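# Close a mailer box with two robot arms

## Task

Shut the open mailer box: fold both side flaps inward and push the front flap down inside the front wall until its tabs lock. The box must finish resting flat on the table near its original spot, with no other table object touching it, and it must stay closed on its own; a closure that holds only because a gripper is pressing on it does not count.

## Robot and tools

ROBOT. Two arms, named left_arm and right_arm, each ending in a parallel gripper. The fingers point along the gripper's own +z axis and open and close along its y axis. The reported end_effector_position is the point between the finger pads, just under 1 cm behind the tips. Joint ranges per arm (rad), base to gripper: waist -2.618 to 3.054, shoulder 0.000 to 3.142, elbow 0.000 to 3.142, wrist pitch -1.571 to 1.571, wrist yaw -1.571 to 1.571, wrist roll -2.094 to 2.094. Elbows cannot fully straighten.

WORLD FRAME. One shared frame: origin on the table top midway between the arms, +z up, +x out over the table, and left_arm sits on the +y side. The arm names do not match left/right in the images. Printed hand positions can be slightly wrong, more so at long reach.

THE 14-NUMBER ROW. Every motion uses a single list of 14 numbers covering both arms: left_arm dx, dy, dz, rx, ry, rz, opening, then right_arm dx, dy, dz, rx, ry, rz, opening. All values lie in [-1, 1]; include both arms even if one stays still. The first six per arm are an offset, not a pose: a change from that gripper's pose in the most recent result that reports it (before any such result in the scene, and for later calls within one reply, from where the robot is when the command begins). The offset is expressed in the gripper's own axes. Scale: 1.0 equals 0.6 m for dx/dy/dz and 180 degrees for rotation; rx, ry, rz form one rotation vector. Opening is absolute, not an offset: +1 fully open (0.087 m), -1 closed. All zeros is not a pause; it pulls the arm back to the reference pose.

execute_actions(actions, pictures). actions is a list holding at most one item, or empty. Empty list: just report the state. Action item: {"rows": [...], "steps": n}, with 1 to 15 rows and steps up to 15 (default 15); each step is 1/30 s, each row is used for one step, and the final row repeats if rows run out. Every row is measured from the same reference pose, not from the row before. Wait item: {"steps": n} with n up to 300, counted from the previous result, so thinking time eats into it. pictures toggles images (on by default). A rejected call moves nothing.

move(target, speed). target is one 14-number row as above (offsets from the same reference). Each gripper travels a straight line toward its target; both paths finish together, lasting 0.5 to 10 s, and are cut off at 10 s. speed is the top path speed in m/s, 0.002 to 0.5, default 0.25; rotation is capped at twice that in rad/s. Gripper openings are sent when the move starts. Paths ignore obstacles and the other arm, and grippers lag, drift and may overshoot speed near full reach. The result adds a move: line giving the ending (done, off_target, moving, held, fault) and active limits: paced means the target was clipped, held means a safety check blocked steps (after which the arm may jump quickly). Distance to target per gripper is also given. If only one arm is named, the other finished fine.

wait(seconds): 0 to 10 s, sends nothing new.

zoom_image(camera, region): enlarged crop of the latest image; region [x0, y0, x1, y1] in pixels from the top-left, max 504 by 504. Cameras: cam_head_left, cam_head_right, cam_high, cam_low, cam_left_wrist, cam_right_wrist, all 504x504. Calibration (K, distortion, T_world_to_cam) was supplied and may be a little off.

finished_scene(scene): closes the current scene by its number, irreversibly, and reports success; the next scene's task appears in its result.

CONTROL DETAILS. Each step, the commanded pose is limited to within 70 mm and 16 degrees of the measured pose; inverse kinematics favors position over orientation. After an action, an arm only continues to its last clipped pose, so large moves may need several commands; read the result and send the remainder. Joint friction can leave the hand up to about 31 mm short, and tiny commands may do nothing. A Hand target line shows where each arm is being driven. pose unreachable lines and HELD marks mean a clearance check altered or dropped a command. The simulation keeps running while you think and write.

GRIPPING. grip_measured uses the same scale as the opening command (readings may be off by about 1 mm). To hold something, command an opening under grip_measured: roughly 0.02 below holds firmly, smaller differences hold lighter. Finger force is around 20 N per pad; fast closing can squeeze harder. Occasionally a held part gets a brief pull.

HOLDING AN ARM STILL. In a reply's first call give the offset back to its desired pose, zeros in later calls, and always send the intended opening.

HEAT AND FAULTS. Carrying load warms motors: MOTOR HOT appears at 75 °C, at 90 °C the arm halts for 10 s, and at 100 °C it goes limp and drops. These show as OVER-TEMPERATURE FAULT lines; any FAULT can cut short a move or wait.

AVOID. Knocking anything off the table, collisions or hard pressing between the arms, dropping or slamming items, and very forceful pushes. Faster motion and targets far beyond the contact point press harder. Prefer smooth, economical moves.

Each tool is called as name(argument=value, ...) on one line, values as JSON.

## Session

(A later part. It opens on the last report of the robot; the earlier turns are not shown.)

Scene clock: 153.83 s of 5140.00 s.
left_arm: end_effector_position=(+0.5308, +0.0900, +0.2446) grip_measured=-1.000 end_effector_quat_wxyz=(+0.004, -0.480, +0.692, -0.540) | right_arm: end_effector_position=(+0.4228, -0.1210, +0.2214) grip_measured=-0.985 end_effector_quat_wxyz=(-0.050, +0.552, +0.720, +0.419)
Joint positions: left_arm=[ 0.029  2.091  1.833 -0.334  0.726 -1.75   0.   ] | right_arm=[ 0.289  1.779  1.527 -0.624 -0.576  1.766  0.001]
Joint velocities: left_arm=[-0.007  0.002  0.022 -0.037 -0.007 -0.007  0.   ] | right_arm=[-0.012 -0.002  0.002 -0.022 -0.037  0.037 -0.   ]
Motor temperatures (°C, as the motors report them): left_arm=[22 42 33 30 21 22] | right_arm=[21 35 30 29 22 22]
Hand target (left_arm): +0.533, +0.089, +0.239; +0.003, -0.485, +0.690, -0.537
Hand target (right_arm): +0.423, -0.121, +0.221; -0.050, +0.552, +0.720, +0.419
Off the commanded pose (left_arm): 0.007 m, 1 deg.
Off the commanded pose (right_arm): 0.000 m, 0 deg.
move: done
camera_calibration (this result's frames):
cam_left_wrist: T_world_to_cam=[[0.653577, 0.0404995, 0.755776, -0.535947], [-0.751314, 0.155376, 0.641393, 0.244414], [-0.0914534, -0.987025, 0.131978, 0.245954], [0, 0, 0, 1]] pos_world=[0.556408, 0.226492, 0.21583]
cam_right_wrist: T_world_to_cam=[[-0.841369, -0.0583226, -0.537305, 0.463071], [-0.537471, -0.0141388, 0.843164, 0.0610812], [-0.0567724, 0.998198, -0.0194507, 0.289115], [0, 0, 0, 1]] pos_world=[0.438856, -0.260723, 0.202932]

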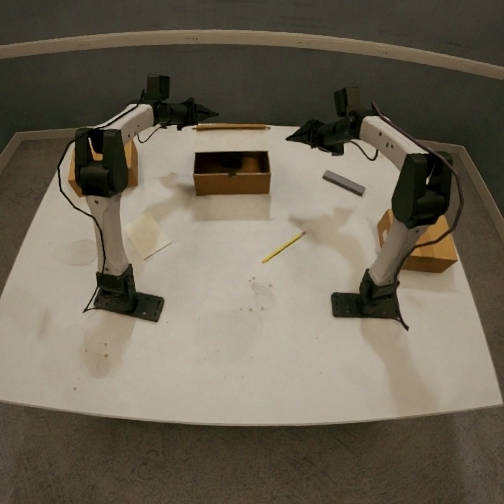

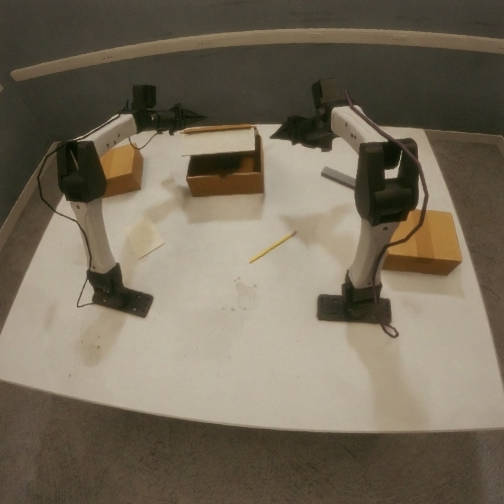

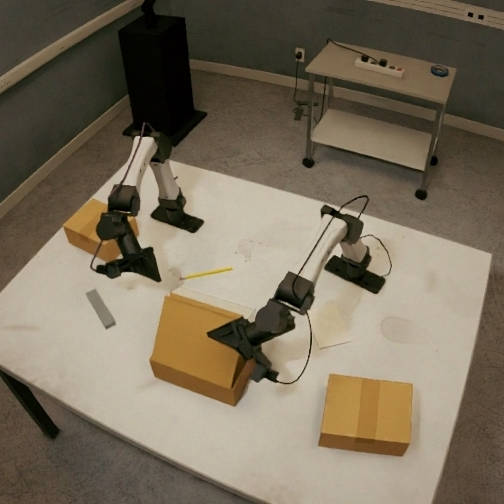

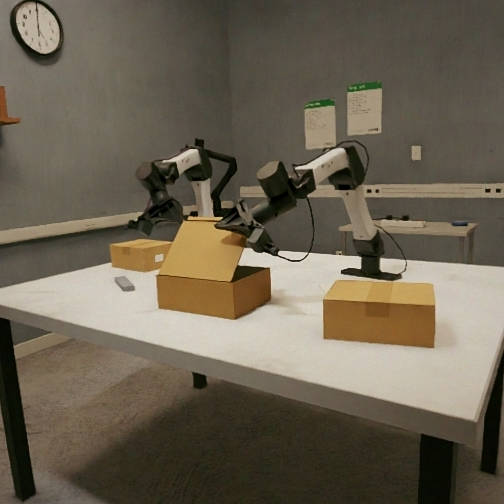

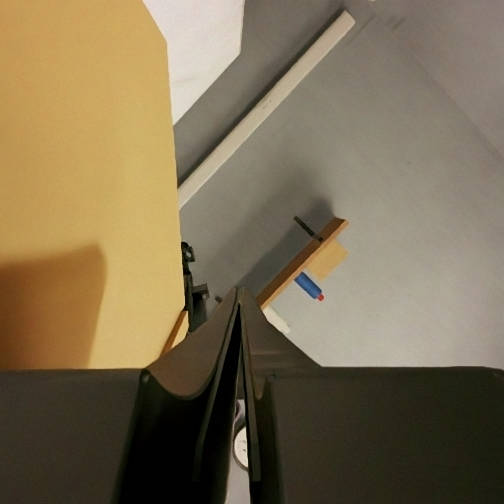

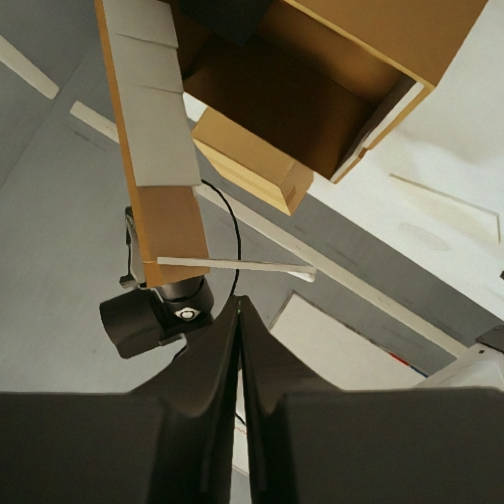

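move(target=[0,0.165,0,0,0,0,-1,-0.008,-0.18,0.023,0,0,0,-1], speed=0.08)

move(target=[0,0,0,0,0,0,-1,0.185,0.01,0.163,0,0,0,-1], speed=0.12)

Scene clock: 158.90 s of 5140.00 s.
left_arm: end_effector_position=(+0.4706, +0.0878, +0.1766) grip_measured=-1.000 end_effector_quat_wxyz=(+0.008, -0.476, +0.691, -0.543) | right_arm: end_effector_position=(+0.3412, -0.1208, +0.1431) grip_measured=-0.985 end_effector_quat_wxyz=(-0.059, +0.556, +0.722, +0.407)
Joint positions: left_arm=[ 0.003  1.914  1.287  0.06   0.703 -1.77   0.   ] | right_arm=[ 0.355  1.547  0.969 -0.3   -0.534  1.82   0.001]
Joint velocities: left_arm=[-0.007  0.007 -0.012  0.007 -0.037 -0.066  0.   ] | right_arm=[-0.017  0.012  0.012  0.051  0.007  0.051  0.001]
Motor temperatures (°C, as the motors report them): left_arm=[22 43 32 30 21 22] | right_arm=[21 35 30 29 22 22]
Hand target (left_arm): +0.465, +0.085, +0.172; +0.003, -0.480, +0.692, -0.540
Hand target (right_arm): +0.339, -0.119, +0.150; -0.051, +0.552, +0.720, +0.418
Off the commanded pose (left_arm): 0.008 m, 1 deg.
Off the commanded pose (right_arm): 0.008 m, 2 deg.
After step 90, 0.17 s passed at rest.
move: done
camera_calibration (this result's frames):
cam_left_wrist: T_world_to_cam=[[0.643626, 0.042608, 0.764153, -0.442167], [-0.75976, 0.155921, 0.631232, 0.248849], [-0.0922516, -0.98685, 0.132726, 0.247564], [0, 0, 0, 1]] pos_world=[0.496494, 0.224348, 0.147943]
cam_right_wrist: T_world_to_cam=[[-0.856442, -0.0674593, -0.511816, 0.352736], [-0.512553, -0.00720554, 0.858625, 0.0733784], [-0.0616102, 0.997696, -0.0284054, 0.285661], [0, 0, 0, 1]] pos_world=[0.357308, -0.260679, 0.125646]

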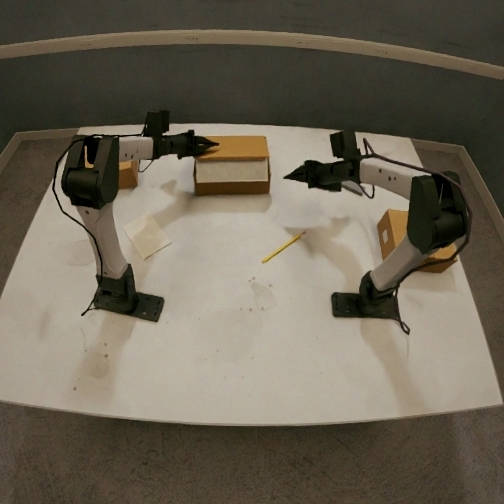

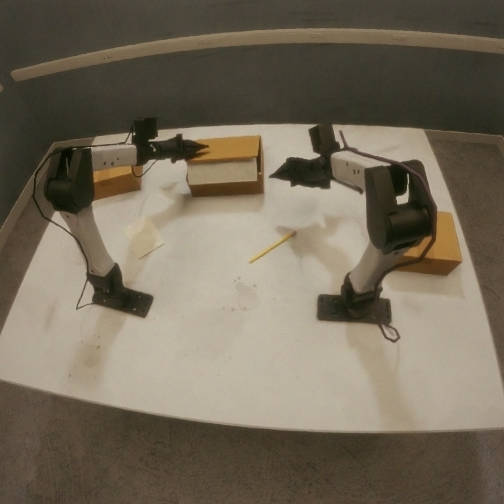

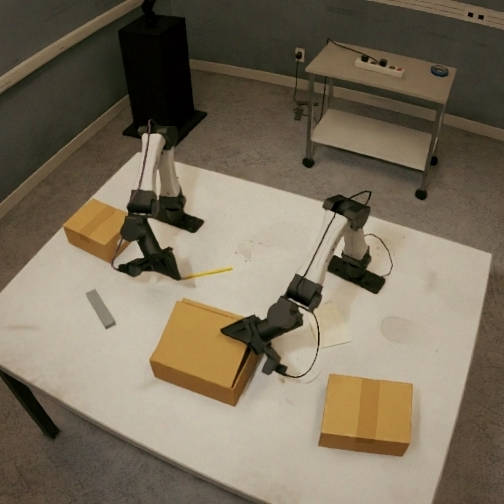

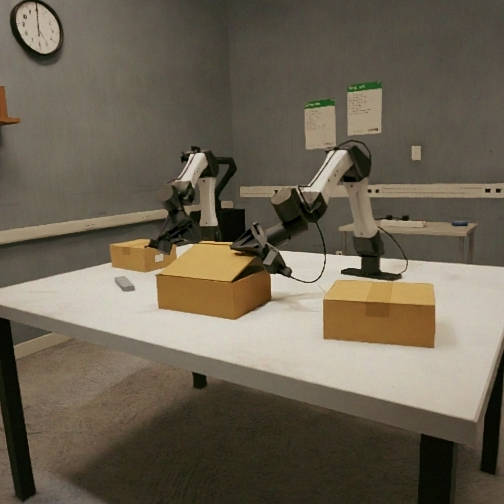

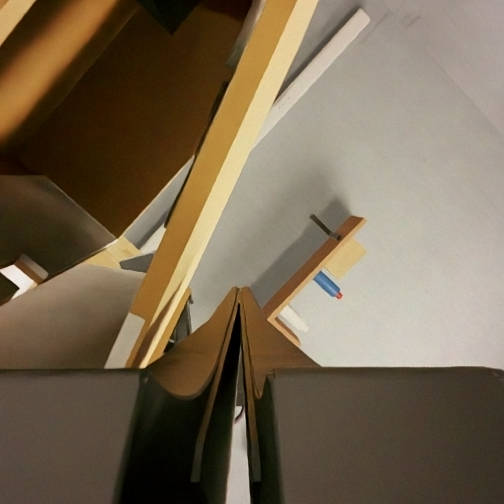

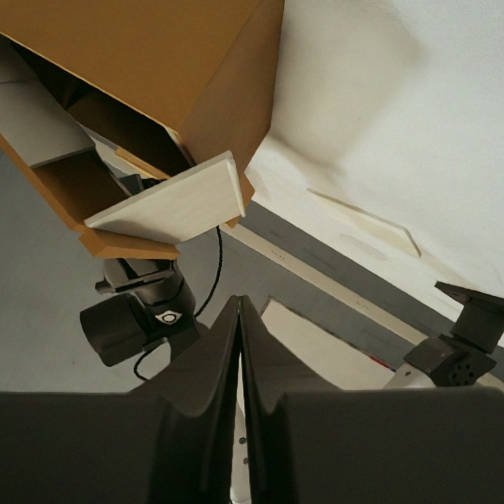

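Scene clock: 160.53 s of 5140.00 s.
left_arm: end_effector_position=(+0.4706, +0.0878, +0.1766) grip_measured=-1.000 end_effector_quat_wxyz=(+0.008, -0.476, +0.691, -0.543) | right_arm: end_effector_position=(+0.3369, +0.0201, +0.1369) grip_measured=-0.985 end_effector_quat_wxyz=(-0.060, +0.543, +0.738, +0.396)
Joint positions: left_arm=[ 0.003  1.914  1.287  0.06   0.703 -1.77   0.   ] | right_arm=[ 0.728  1.796  1.218 -0.211 -0.292  2.073  0.001]
Joint velocities: left_arm=[-0.012 -0.002  0.002 -0.051  0.081  0.007  0.   ] | right_arm=[-0.002  0.002  0.002 -0.037 -0.007  0.007 -0.   ]
Motor temperatures (°C, as the motors report them): left_arm=[22 43 33 30 21 22] | right_arm=[21 35 30 29 22 22]
Hand target (left_arm): +0.471, +0.088, +0.177; +0.008, -0.476, +0.691, -0.543
Hand target (right_arm): +0.343, +0.025, +0.141; -0.056, +0.544, +0.734, +0.403
Off the commanded pose (left_arm): 0.000 m, 0 deg.
Off the commanded pose (right_arm): 0.009 m, 3 deg.
joint sent to its limit (right arm) — the command would take joint 6 (wrist roll) past its upper limit, so that joint was sent only as far as its limit.
move: off_target (right_arm)
camera_calibration (this result's frames):
cam_left_wrist: T_world_to_cam=[[0.643626, 0.042608, 0.764153, -0.442167], [-0.75976, 0.155921, 0.631232, 0.248849], [-0.0922516, -0.98685, 0.132726, 0.247564], [0, 0, 0, 1]] pos_world=[0.496494, 0.224348, 0.147943]
cam_right_wrist: T_world_to_cam=[[-0.853463, -0.114622, -0.508392, 0.354873], [-0.511333, -0.0043126, 0.859372, 0.0769939], [-0.100696, 0.9934, -0.0549296, 0.161556], [0, 0, 0, 1]] pos_world=[0.358508, -0.119481, 0.123122]

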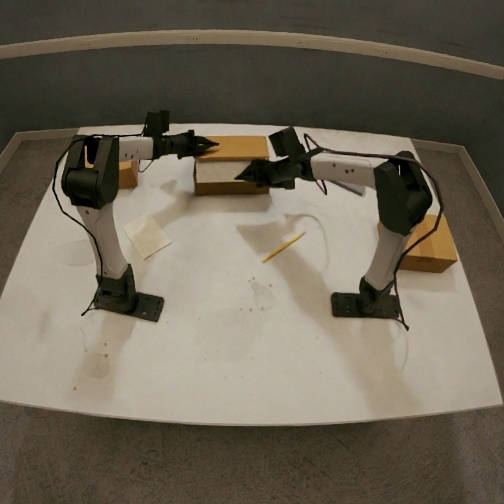

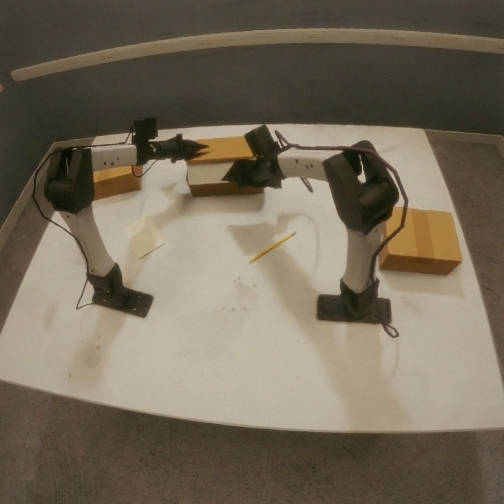

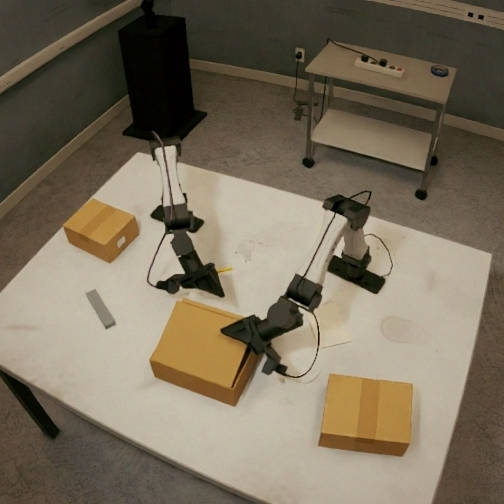

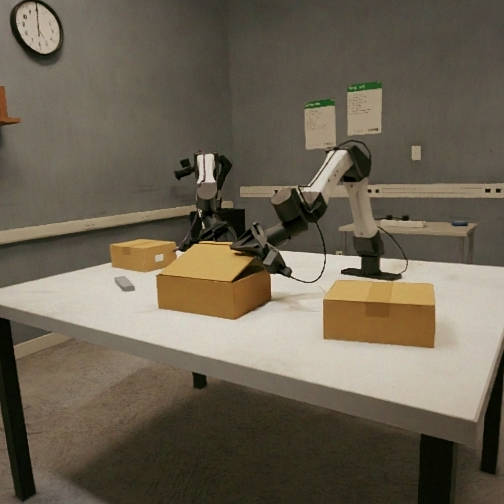

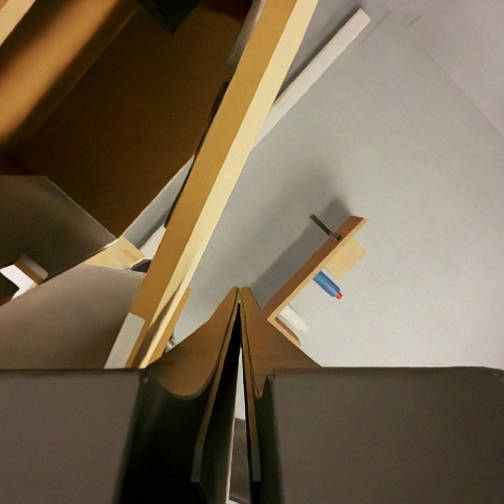

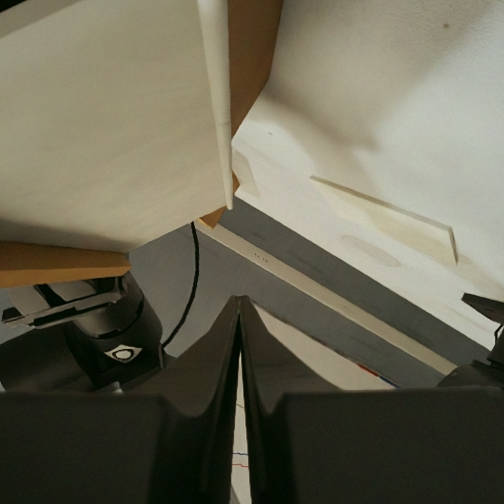

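move(target=[0,-0.06,0,0,0,0,-1,0,0,0,0,0,0,-1], speed=0.06)

move(target=[0,0,0,0,0,0,-1,-0.063,0.135,0.054,0,0,0,-1], speed=0.05)

Scene clock: 163.93 s of 5140.00 s.
left_arm: end_effector_position=(+0.4910, +0.0860, +0.2130) grip_measured=-1.000 end_effector_quat_wxyz=(+0.018, -0.466, +0.690, -0.554) | right_arm: end_effector_position=(+0.3373, +0.0199, +0.1368) grip_measured=-0.985 end_effector_quat_wxyz=(-0.059, +0.544, +0.738, +0.395)
Joint positions: left_arm=[ 0.007  1.942  1.455 -0.047  0.709 -1.766  0.   ] | right_arm=[ 0.728  1.796  1.218 -0.211 -0.29   2.073  0.001]
Joint velocities: left_arm=[ 0.007 -0.007  0.002 -0.051 -0.007 -0.022  0.   ] | right_arm=[ 0.007  0.012 -0.007 -0.007  0.037 -0.037  0.   ]
Motor temperatures (°C, as the motors report them): left_arm=[22 43 33 30 21 22] | right_arm=[21 35 31 29 22 22]
Hand target (left_arm): +0.494, +0.090, +0.204; +0.008, -0.476, +0.691, -0.544
Hand target (right_arm): +0.337, +0.020, +0.137; -0.060, +0.543, +0.738, +0.396
Off the commanded pose (left_arm): 0.010 m, 2 deg.
Off the commanded pose (right_arm): 0.000 m, 0 deg.
move: done
camera_calibration (this result's frames):
cam_left_wrist: T_world_to_cam=[[0.617141, 0.0459488, 0.78551, -0.474831], [-0.780556, 0.161796, 0.603784, 0.257249], [-0.0993495, -0.985754, 0.135717, 0.245531], [0, 0, 0, 1]] pos_world=[0.518228, 0.222229, 0.184339]
cam_right_wrist: T_world_to_cam=[[-0.853281, -0.1136, -0.508927, 0.355073], [-0.512008, -0.00238437, 0.858978, 0.0775263], [-0.0987934, 0.993524, -0.0561296, 0.161294], [0, 0, 0, 1]] pos_world=[0.358606, -0.119728, 0.123166]

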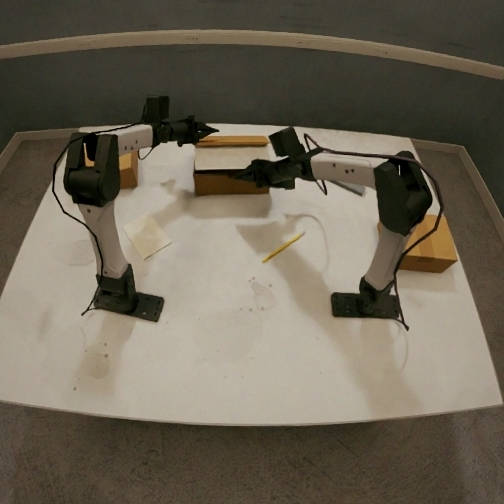

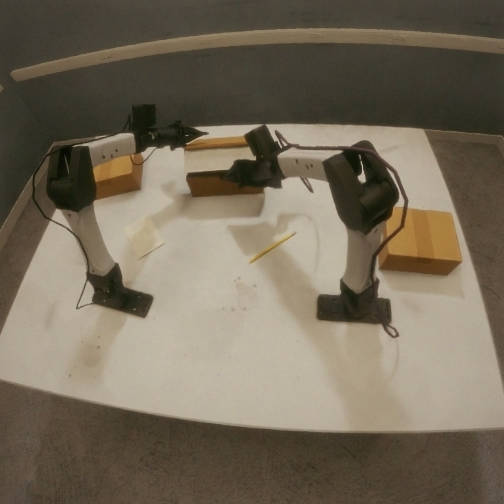

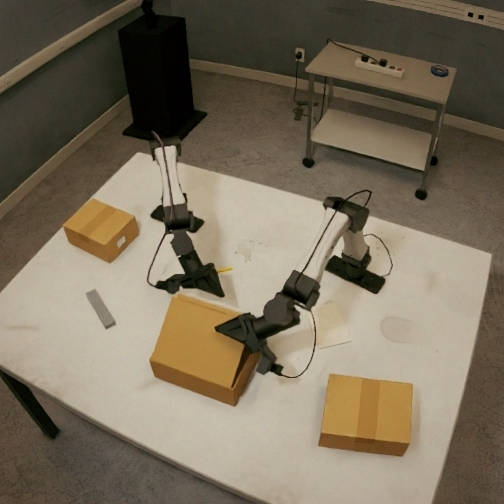

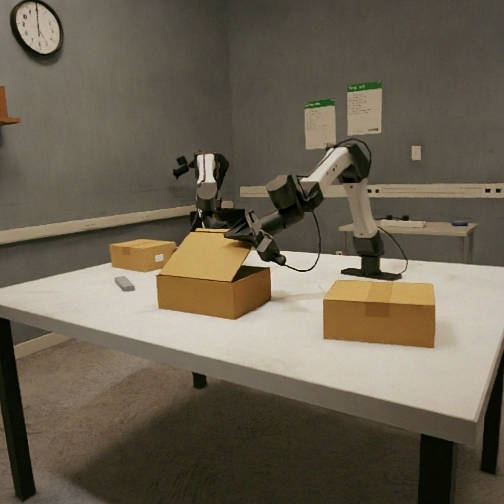

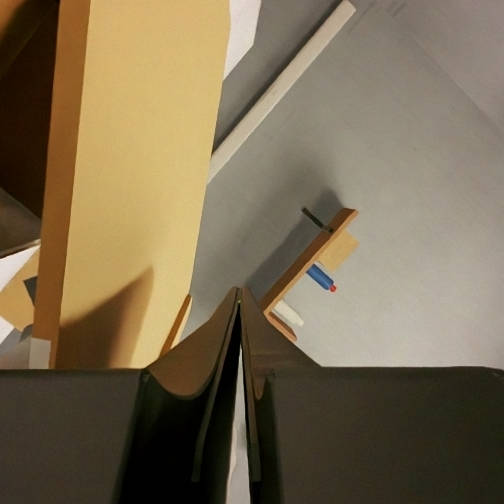

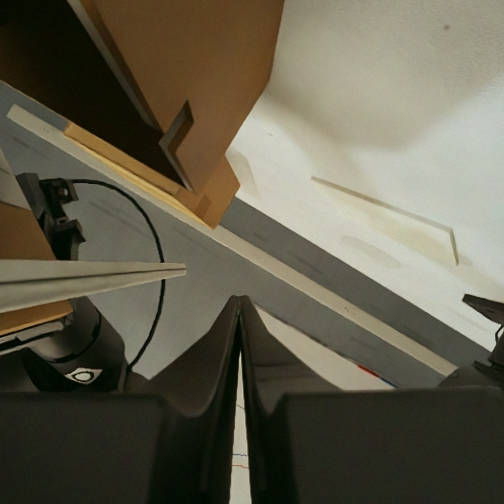

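Scene clock: 166.10 s of 5140.00 s.
left_arm: end_effector_position=(+0.4914, +0.0859, +0.2137) grip_measured=-1.000 end_effector_quat_wxyz=(+0.019, -0.465, +0.690, -0.555) | right_arm: end_effector_position=(+0.4219, +0.0196, +0.1326) grip_measured=-0.985 end_effector_quat_wxyz=(-0.066, +0.549, +0.739, +0.385)
Joint positions: left_arm=[ 0.007  1.942  1.455 -0.043  0.709 -1.766  0.   ] | right_arm=[ 0.603  2.068  1.598 -0.376 -0.382  1.982  0.001]
Joint velocities: left_arm=[ 0.002 -0.012 -0.012  0.037 -0.051 -0.022  0.   ] | right_arm=[ 0.007  0.012 -0.002 -0.007 -0.007 -0.066  0.001]
Motor temperatures (°C, as the motors report them): left_arm=[22 43 33 30 21 22] | right_arm=[21 35 31 29 22 22]
Hand target (left_arm): +0.491, +0.086, +0.213; +0.017, -0.466, +0.690, -0.554
Hand target (right_arm): +0.432, +0.019, +0.138; -0.059, +0.544, +0.737, +0.396
Off the commanded pose (left_arm): 0.001 m, 0 deg.
Off the commanded pose (right_arm): 0.011 m, 2 deg.
move: off_target (right_arm)
camera_calibration (this result's frames):
cam_left_wrist: T_world_to_cam=[[0.613882, 0.046477, 0.788029, -0.474553], [-0.78305, 0.162201, 0.600437, 0.259033], [-0.0999121, -0.985663, 0.135966, 0.245634], [0, 0, 0, 1]] pos_world=[0.518697, 0.222153, 0.18503]
cam_right_wrist: T_world_to_cam=[[-0.866101, -0.118833, -0.485538, 0.427581], [-0.489401, 0.003847, 0.87205, 0.113083], [-0.10176, 0.992907, -0.0614889, 0.171639], [0, 0, 0, 1]] pos_world=[0.443138, -0.120046, 0.119547]

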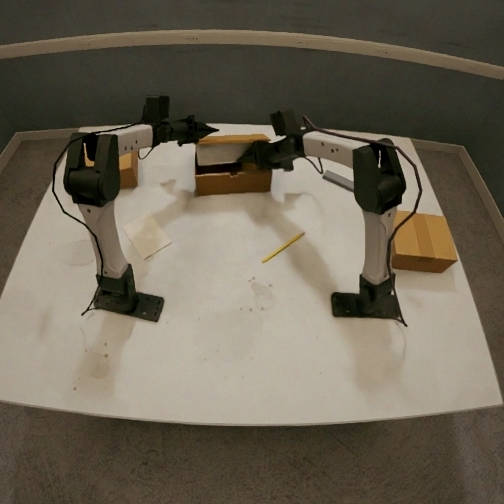

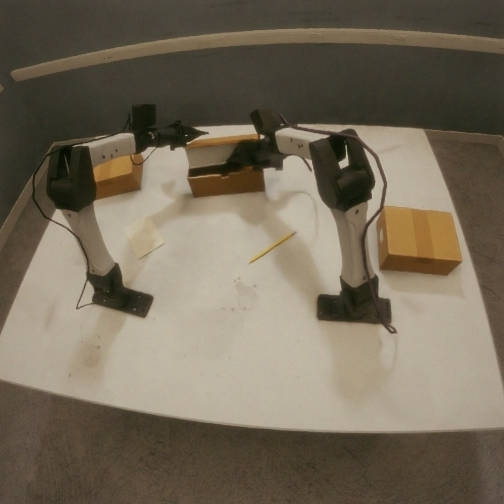

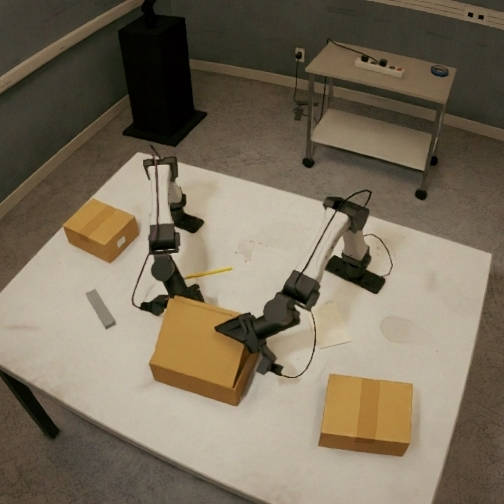

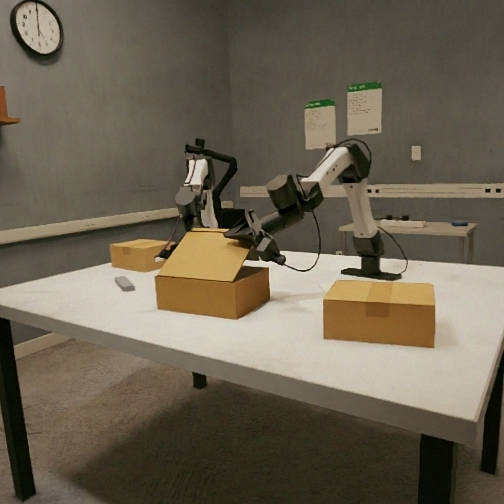

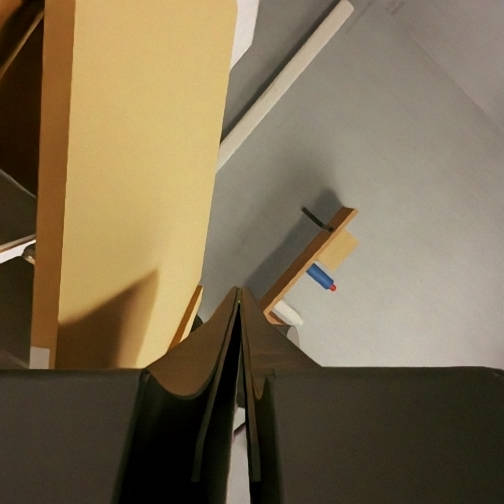

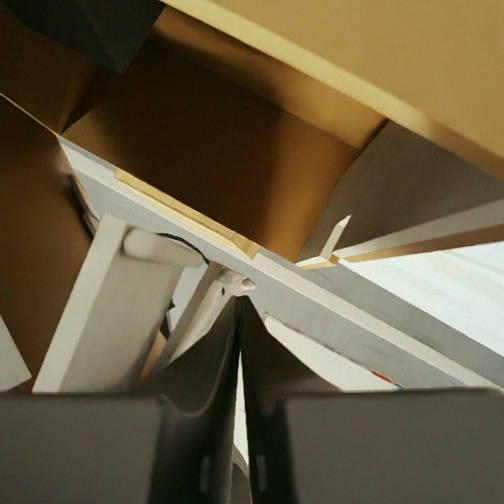

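move(target=[0,0.085,0,0,0,0,-1,0,-0.035,0.01,0,0,0,-1], speed=0.04)

Scene clock: 169.17 s of 5140.00 s.
left_arm: end_effector_position=(+0.4690, +0.0890, +0.1886) grip_measured=-1.000 end_effector_quat_wxyz=(+0.037, -0.456, +0.685, -0.567) | right_arm: end_effector_position=(+0.4059, +0.0168, +0.1042) grip_measured=-0.985 end_effector_quat_wxyz=(-0.075, +0.556, +0.743, +0.365)
Joint positions: left_arm=[ 0.003  1.881  1.236  0.165  0.695 -1.771  0.   ] | right_arm=[ 0.617  2.062  1.503 -0.33  -0.375  1.992  0.001]
Joint velocities: left_arm=[-0.002  0.002 -0.002  0.037  0.037 -0.037  0.   ] | right_arm=[-0.002 -0.007 -0.002  0.022  0.007 -0.051 -0.   ]
Motor temperatures (°C, as the motors report them): left_arm=[22 43 33 30 21 22] | right_arm=[21 35 31 29 22 22]
Hand target (left_arm): +0.460, +0.083, +0.175; +0.019, -0.465, +0.690, -0.555
Hand target (right_arm): +0.406, +0.021, +0.118; -0.067, +0.549, +0.739, +0.385
Off the commanded pose (left_arm): 0.018 m, 3 deg.
Off the commanded pose (right_arm): 0.014 m, 3 deg.
move: off_target (left_arm, right_arm)
camera_calibration (this result's frames):
cam_left_wrist: T_world_to_cam=[[0.576127, 0.0559746, 0.815442, -0.429482], [-0.811676, 0.156636, 0.562714, 0.277078], [-0.09623, -0.986069, 0.135676, 0.248214], [0, 0, 0, 1]] pos_world=[0.496219, 0.225395, 0.160625]
cam_right_wrist: T_world_to_cam=[[-0.884965, -0.132096, -0.446528, 0.403386], [-0.453331, 0.0252259, 0.890985, 0.112971], [-0.106431, 0.990916, -0.0822071, 0.175129], [0, 0, 0, 1]] pos_world=[0.426835, -0.123102, 0.093865]

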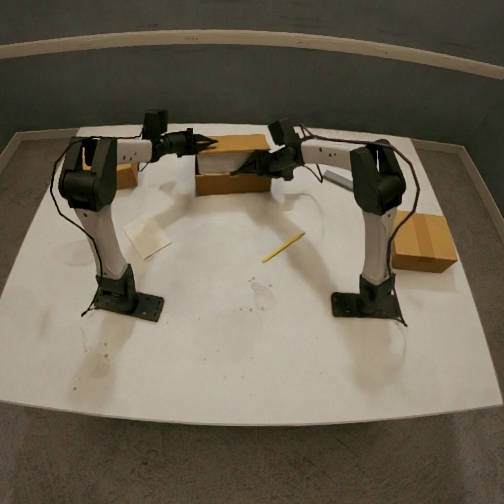

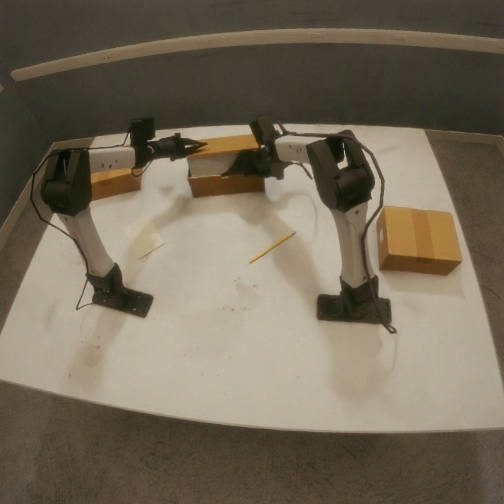

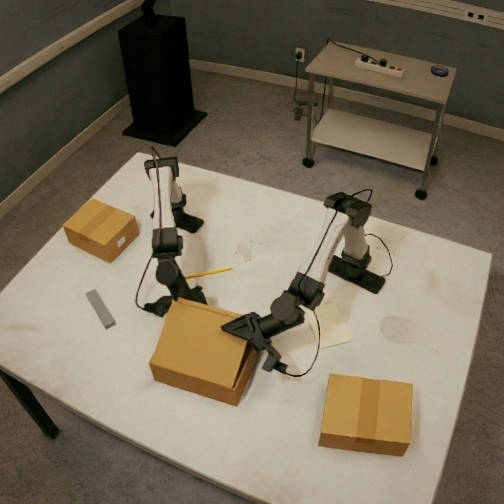

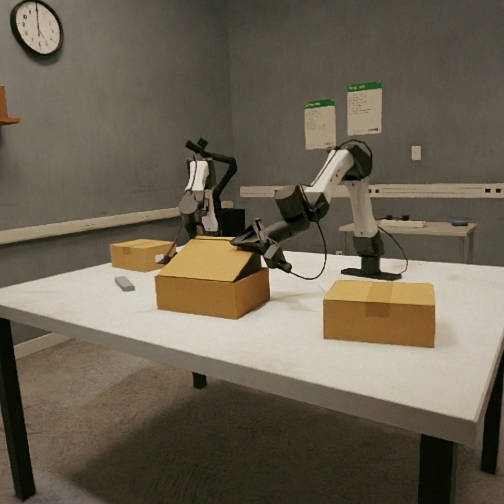

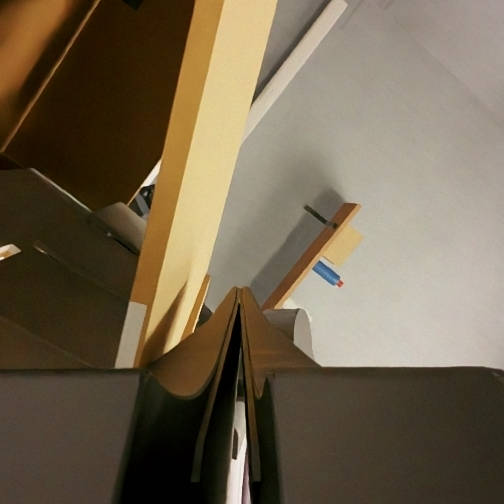

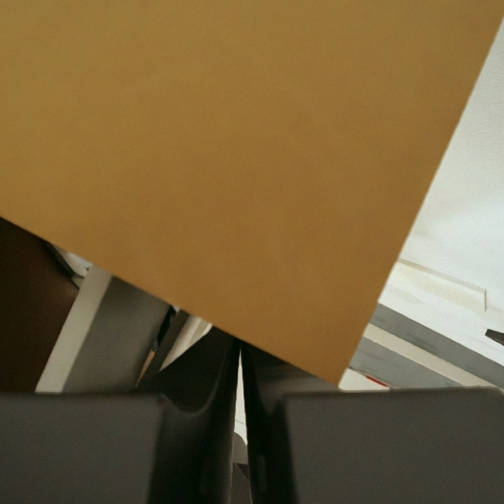

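move(target=[-0.047,0.081,0.035,0,0,0,-1,0.05,-0.077,-0.047,0,0,0,-1], speed=0.04)

Scene clock: 173.73 s of 5140.00 s.
left_arm: end_effector_position=(+0.4690, +0.0882, +0.1940) grip_measured=-1.000 end_effector_quat_wxyz=(+0.068, -0.406, +0.670, -0.618) | right_arm: end_effector_position=(+0.3474, +0.0162, +0.1096) grip_measured=-0.985 end_effector_quat_wxyz=(-0.080, +0.559, +0.747, +0.351)
Joint positions: left_arm=[ 0.009  1.903  1.149  0.445  0.733 -1.796  0.   ] | right_arm=[ 0.697  1.893  1.298 -0.303 -0.328  2.051  0.001]
Joint velocities: left_arm=[-0.012 -0.012 -0.007 -0.051 -0.022 -0.051  0.   ] | right_arm=[-0.002 -0.002 -0.007  0.037 -0.037  0.066  0.   ]
Motor temperatures (°C, as the motors report them): left_arm=[22 42 32 30 21 22] | right_arm=[21 36 31 29 22 22]
Hand target (left_arm): +0.463, +0.090, +0.131; +0.036, -0.455, +0.686, -0.567
Hand target (right_arm): +0.346, +0.017, +0.118; -0.075, +0.556, +0.743, +0.364
Off the commanded pose (left_arm): 0.065 m, 9 deg.
Off the commanded pose (right_arm): 0.010 m, 2 deg.
move: off_target (left_arm)
camera_calibration (this result's frames):
cam_left_wrist: T_world_to_cam=[[0.451714, 0.0926148, 0.887342, -0.39266], [-0.880984, 0.20326, 0.427263, 0.328848], [-0.14079, -0.974735, 0.173407, 0.259223], [0, 0, 0, 1]] pos_world=[0.503576, 0.222198, 0.162968]
cam_right_wrist: T_world_to_cam=[[-0.893864, -0.14619, -0.423834, 0.354759], [-0.43328, 0.038724, 0.900427, 0.0734844], [-0.115221, 0.988498, -0.0979553, 0.174794], [0, 0, 0, 1]] pos_world=[0.369086, -0.123767, 0.101314]

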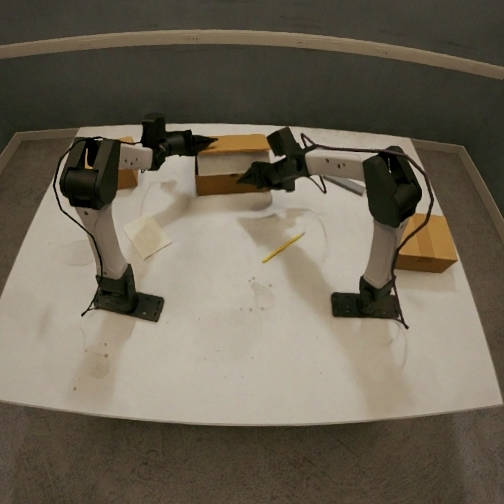

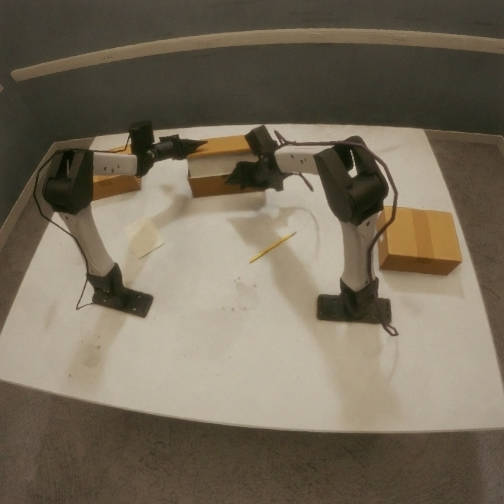

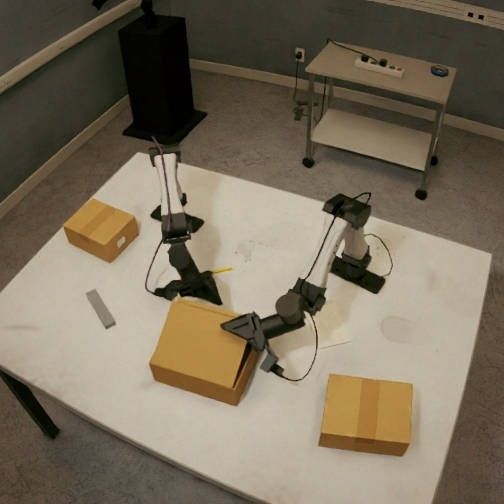

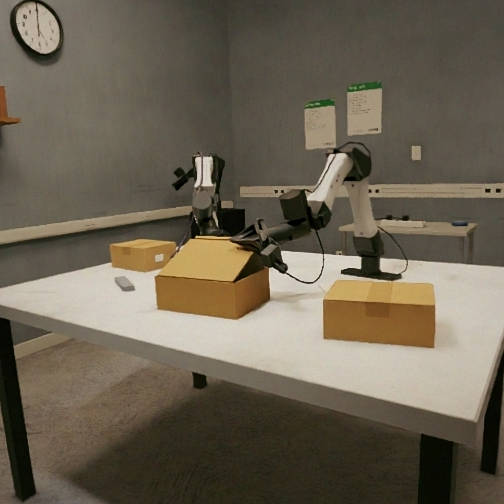

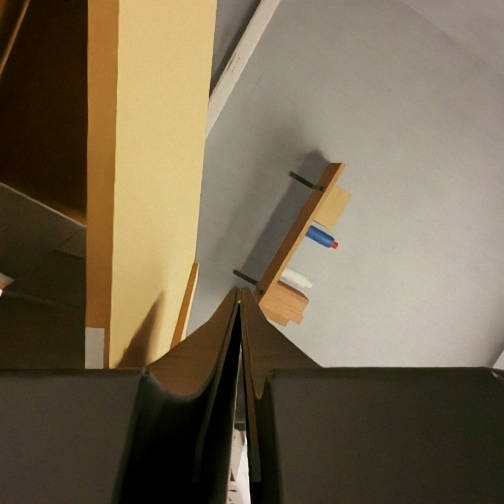

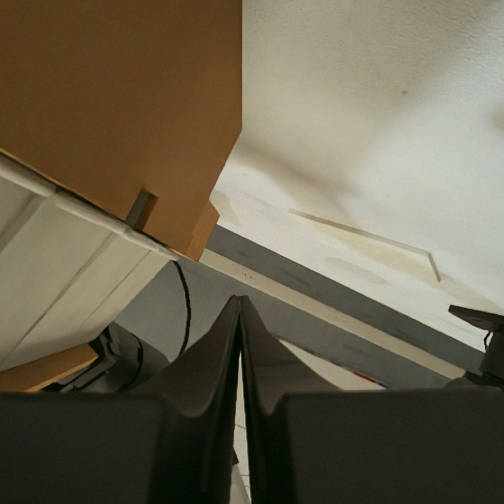

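move(target=[0,-0.03,0,0,0,0,-1,0.077,-0.05,-0.022,-0.025,-0.37,-0.493,1], speed=0.3)

Scene clock: 184.17 s of 5140.00 s.
left_arm: end_effector_position=(+0.4739, +0.0889, +0.2098) grip_measured=-1.000 end_effector_quat_wxyz=(+0.066, -0.401, +0.669, -0.623) | right_arm: end_effector_position=(+0.3045, +0.0396, +0.1325) grip_measured=+1.000 end_effector_quat_wxyz=(+0.568, +0.002, +0.823, -0.005)
Joint positions: left_arm=[ 0.016  1.899  1.202  0.398  0.75  -1.798  0.   ] | right_arm=[ 1.262  2.012  1.519 -0.35   1.078  0.774  0.087]
Joint velocities: left_arm=[ 0.002  0.002 -0.012  0.007  0.022 -0.022  0.   ] | right_arm=[-0.012  0.002 -0.012 -0.066 -0.037 -0.051  0.   ]
Motor temperatures (°C, as the motors report them): left_arm=[22 40 32 30 21 22] | right_arm=[21 36 31 29 22 22]
Hand target (left_arm): +0.477, +0.090, +0.210; +0.068, -0.406, +0.669, -0.619
Hand target (right_arm): +0.303, +0.040, +0.129; +0.572, -0.002, +0.820, -0.007
Off the commanded pose (left_arm): 0.003 m, 1 deg.
Off the commanded pose (right_arm): 0.005 m, 1 deg.
After step 90, 3.47 s passed at rest.
move: done
camera_calibration (this result's frames):
cam_left_wrist: T_world_to_cam=[[0.446049, 0.0958276, 0.889864, -0.407136], [-0.882215, 0.214585, 0.419107, 0.32752], [-0.15079, -0.971993, 0.180256, 0.260998], [0, 0, 0, 1]] pos_world=[0.509902, 0.222422, 0.177983]
cam_right_wrist: T_world_to_cam=[[-0.0254217, -0.99949, 0.0193239, 0.040217], [-0.941488, 0.0174388, -0.336594, 0.352881], [0.336085, -0.0267501, -0.941452, 0.163515], [0, 0, 0, 1]] pos_world=[0.2783, 0.0384167, 0.271942]

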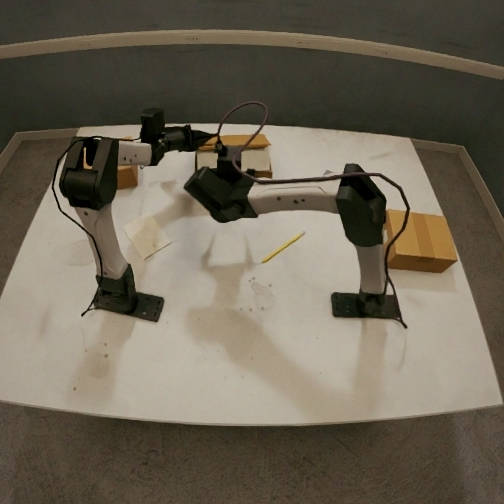

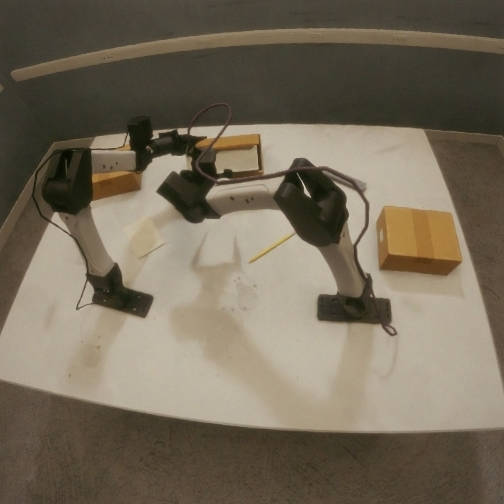

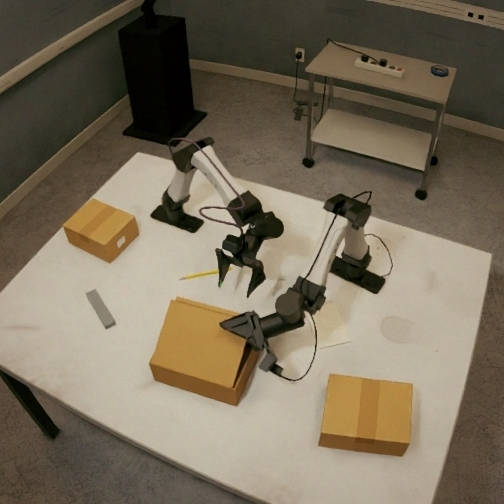

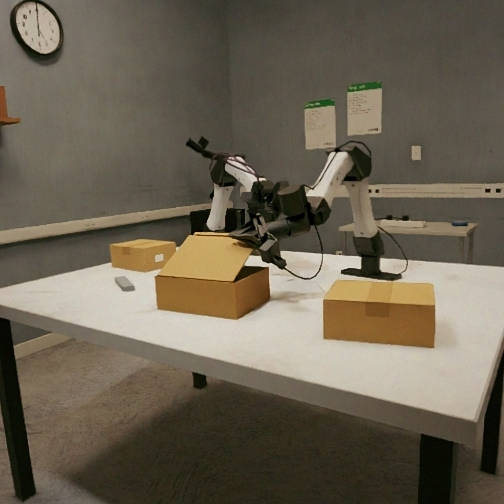

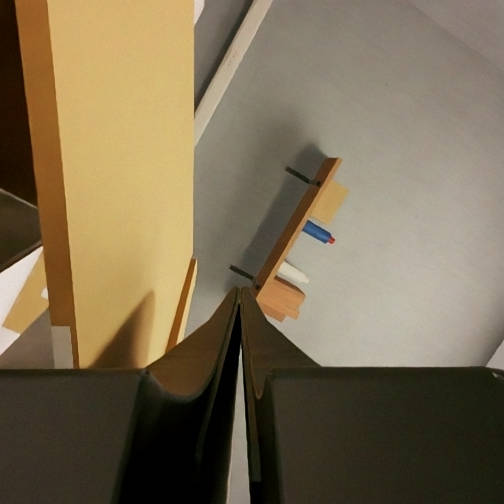

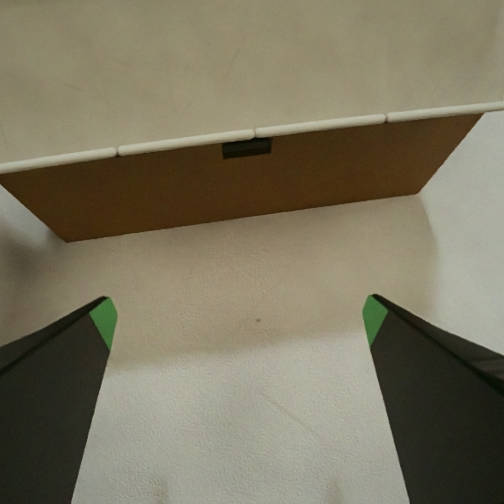

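execute_actions(actions=[])

Scene clock: 191.77 s of 5140.00 s.
left_arm: end_effector_position=(+0.4739, +0.0889, +0.2098) grip_measured=-1.000 end_effector_quat_wxyz=(+0.066, -0.401, +0.669, -0.623) | right_arm: end_effector_position=(+0.3048, +0.0402, +0.1330) grip_measured=+1.000 end_effector_quat_wxyz=(+0.569, +0.002, +0.822, -0.004)
Joint positions: left_arm=[ 0.016  1.899  1.202  0.398  0.75  -1.798  0.   ] | right_arm=[ 1.262  2.012  1.518 -0.345  1.078  0.77   0.087]
Joint velocities: left_arm=[-0.012 -0.002 -0.002 -0.007 -0.007 -0.037  0.   ] | right_arm=[-0.017 -0.007 -0.022 -0.007 -0.066  0.037  0.   ]
Motor temperatures (°C, as the motors report them): left_arm=[22 41 33 30 21 22] | right_arm=[21 36 30 29 22 22]
Hand target (left_arm): +0.477, +0.090, +0.210; +0.068, -0.406, +0.669, -0.619
Hand target (right_arm): +0.303, +0.040, +0.129; +0.572, -0.002, +0.820, -0.007
Off the commanded pose (left_arm): 0.003 m, 1 deg.
Off the commanded pose (right_arm): 0.006 m, 1 deg.
Steps of this call (steps 1 to 90: nothing new was sent; then 4.60 s passed at rest). Readings (end_effector_position):
1: left_arm (+0.4739, +0.0889, +0.2098) | right_arm (+0.3045, +0.0397, +0.1325)
2: left_arm (+0.4739, +0.0889, +0.2098) | right_arm (+0.3046, +0.0398, +0.1326)
4: left_arm (+0.4739, +0.0889, +0.2098) | right_arm (+0.3047, +0.0400, +0.1327)
8: left_arm (+0.4739, +0.0889, +0.2098) | right_arm (+0.3047, +0.0401, +0.1328)
90: the state above
camera_calibration (this result's frames):
cam_left_wrist: T_world_to_cam=[[0.446049, 0.0958276, 0.889864, -0.407136], [-0.882215, 0.214585, 0.419107, 0.32752], [-0.15079, -0.971993, 0.180256, 0.260998], [0, 0, 0, 1]] pos_world=[0.509902, 0.222422, 0.177983]
cam_right_wrist: T_world_to_cam=[[-0.0243698, -0.999542, 0.0179308, 0.0406343], [-0.940805, 0.0168649, -0.338529, 0.353392], [0.338071, -0.0251192, -0.940785, 0.163119], [0, 0, 0, 1]] pos_world=[0.278317, 0.0387532, 0.272365]

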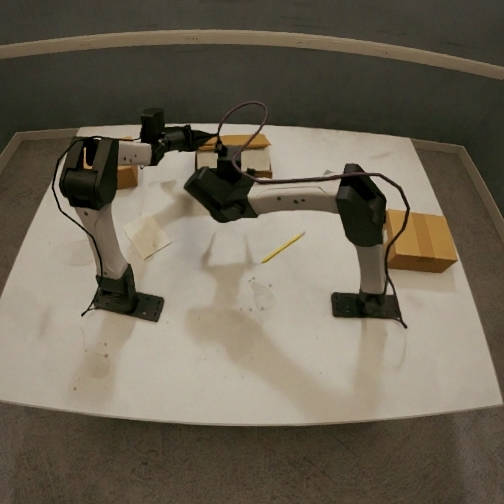

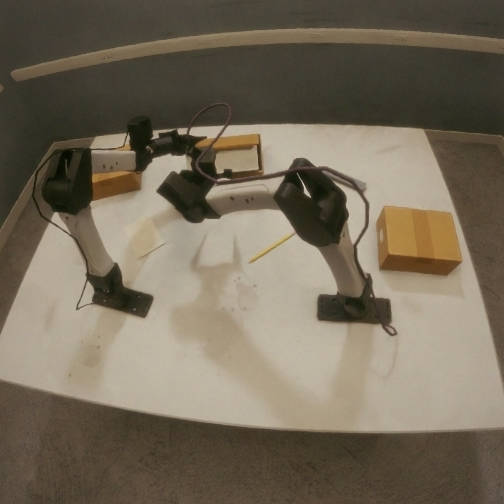

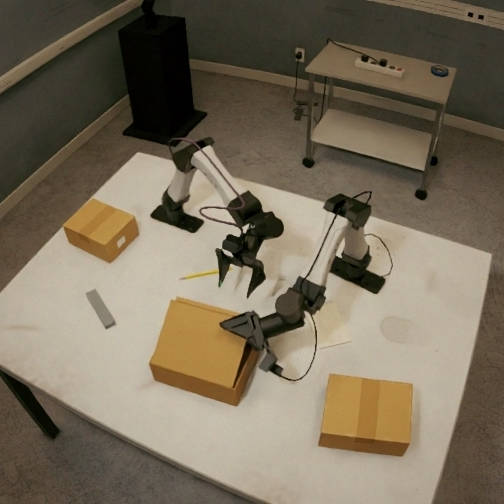

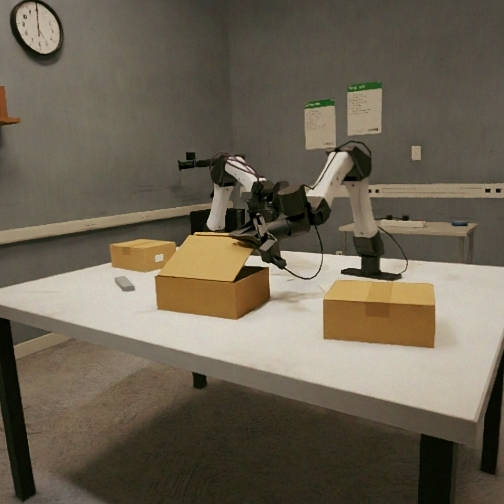

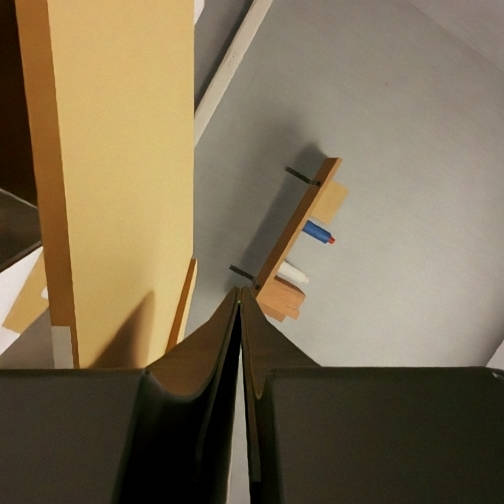

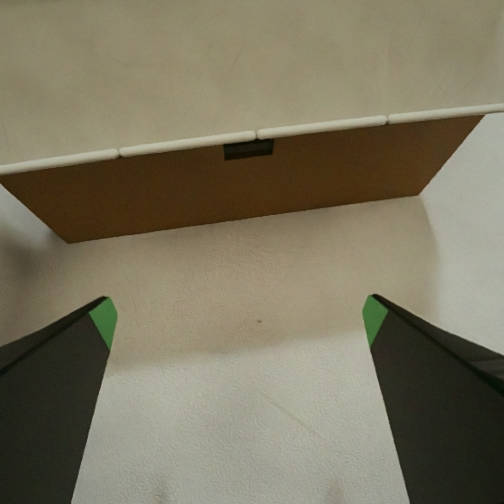

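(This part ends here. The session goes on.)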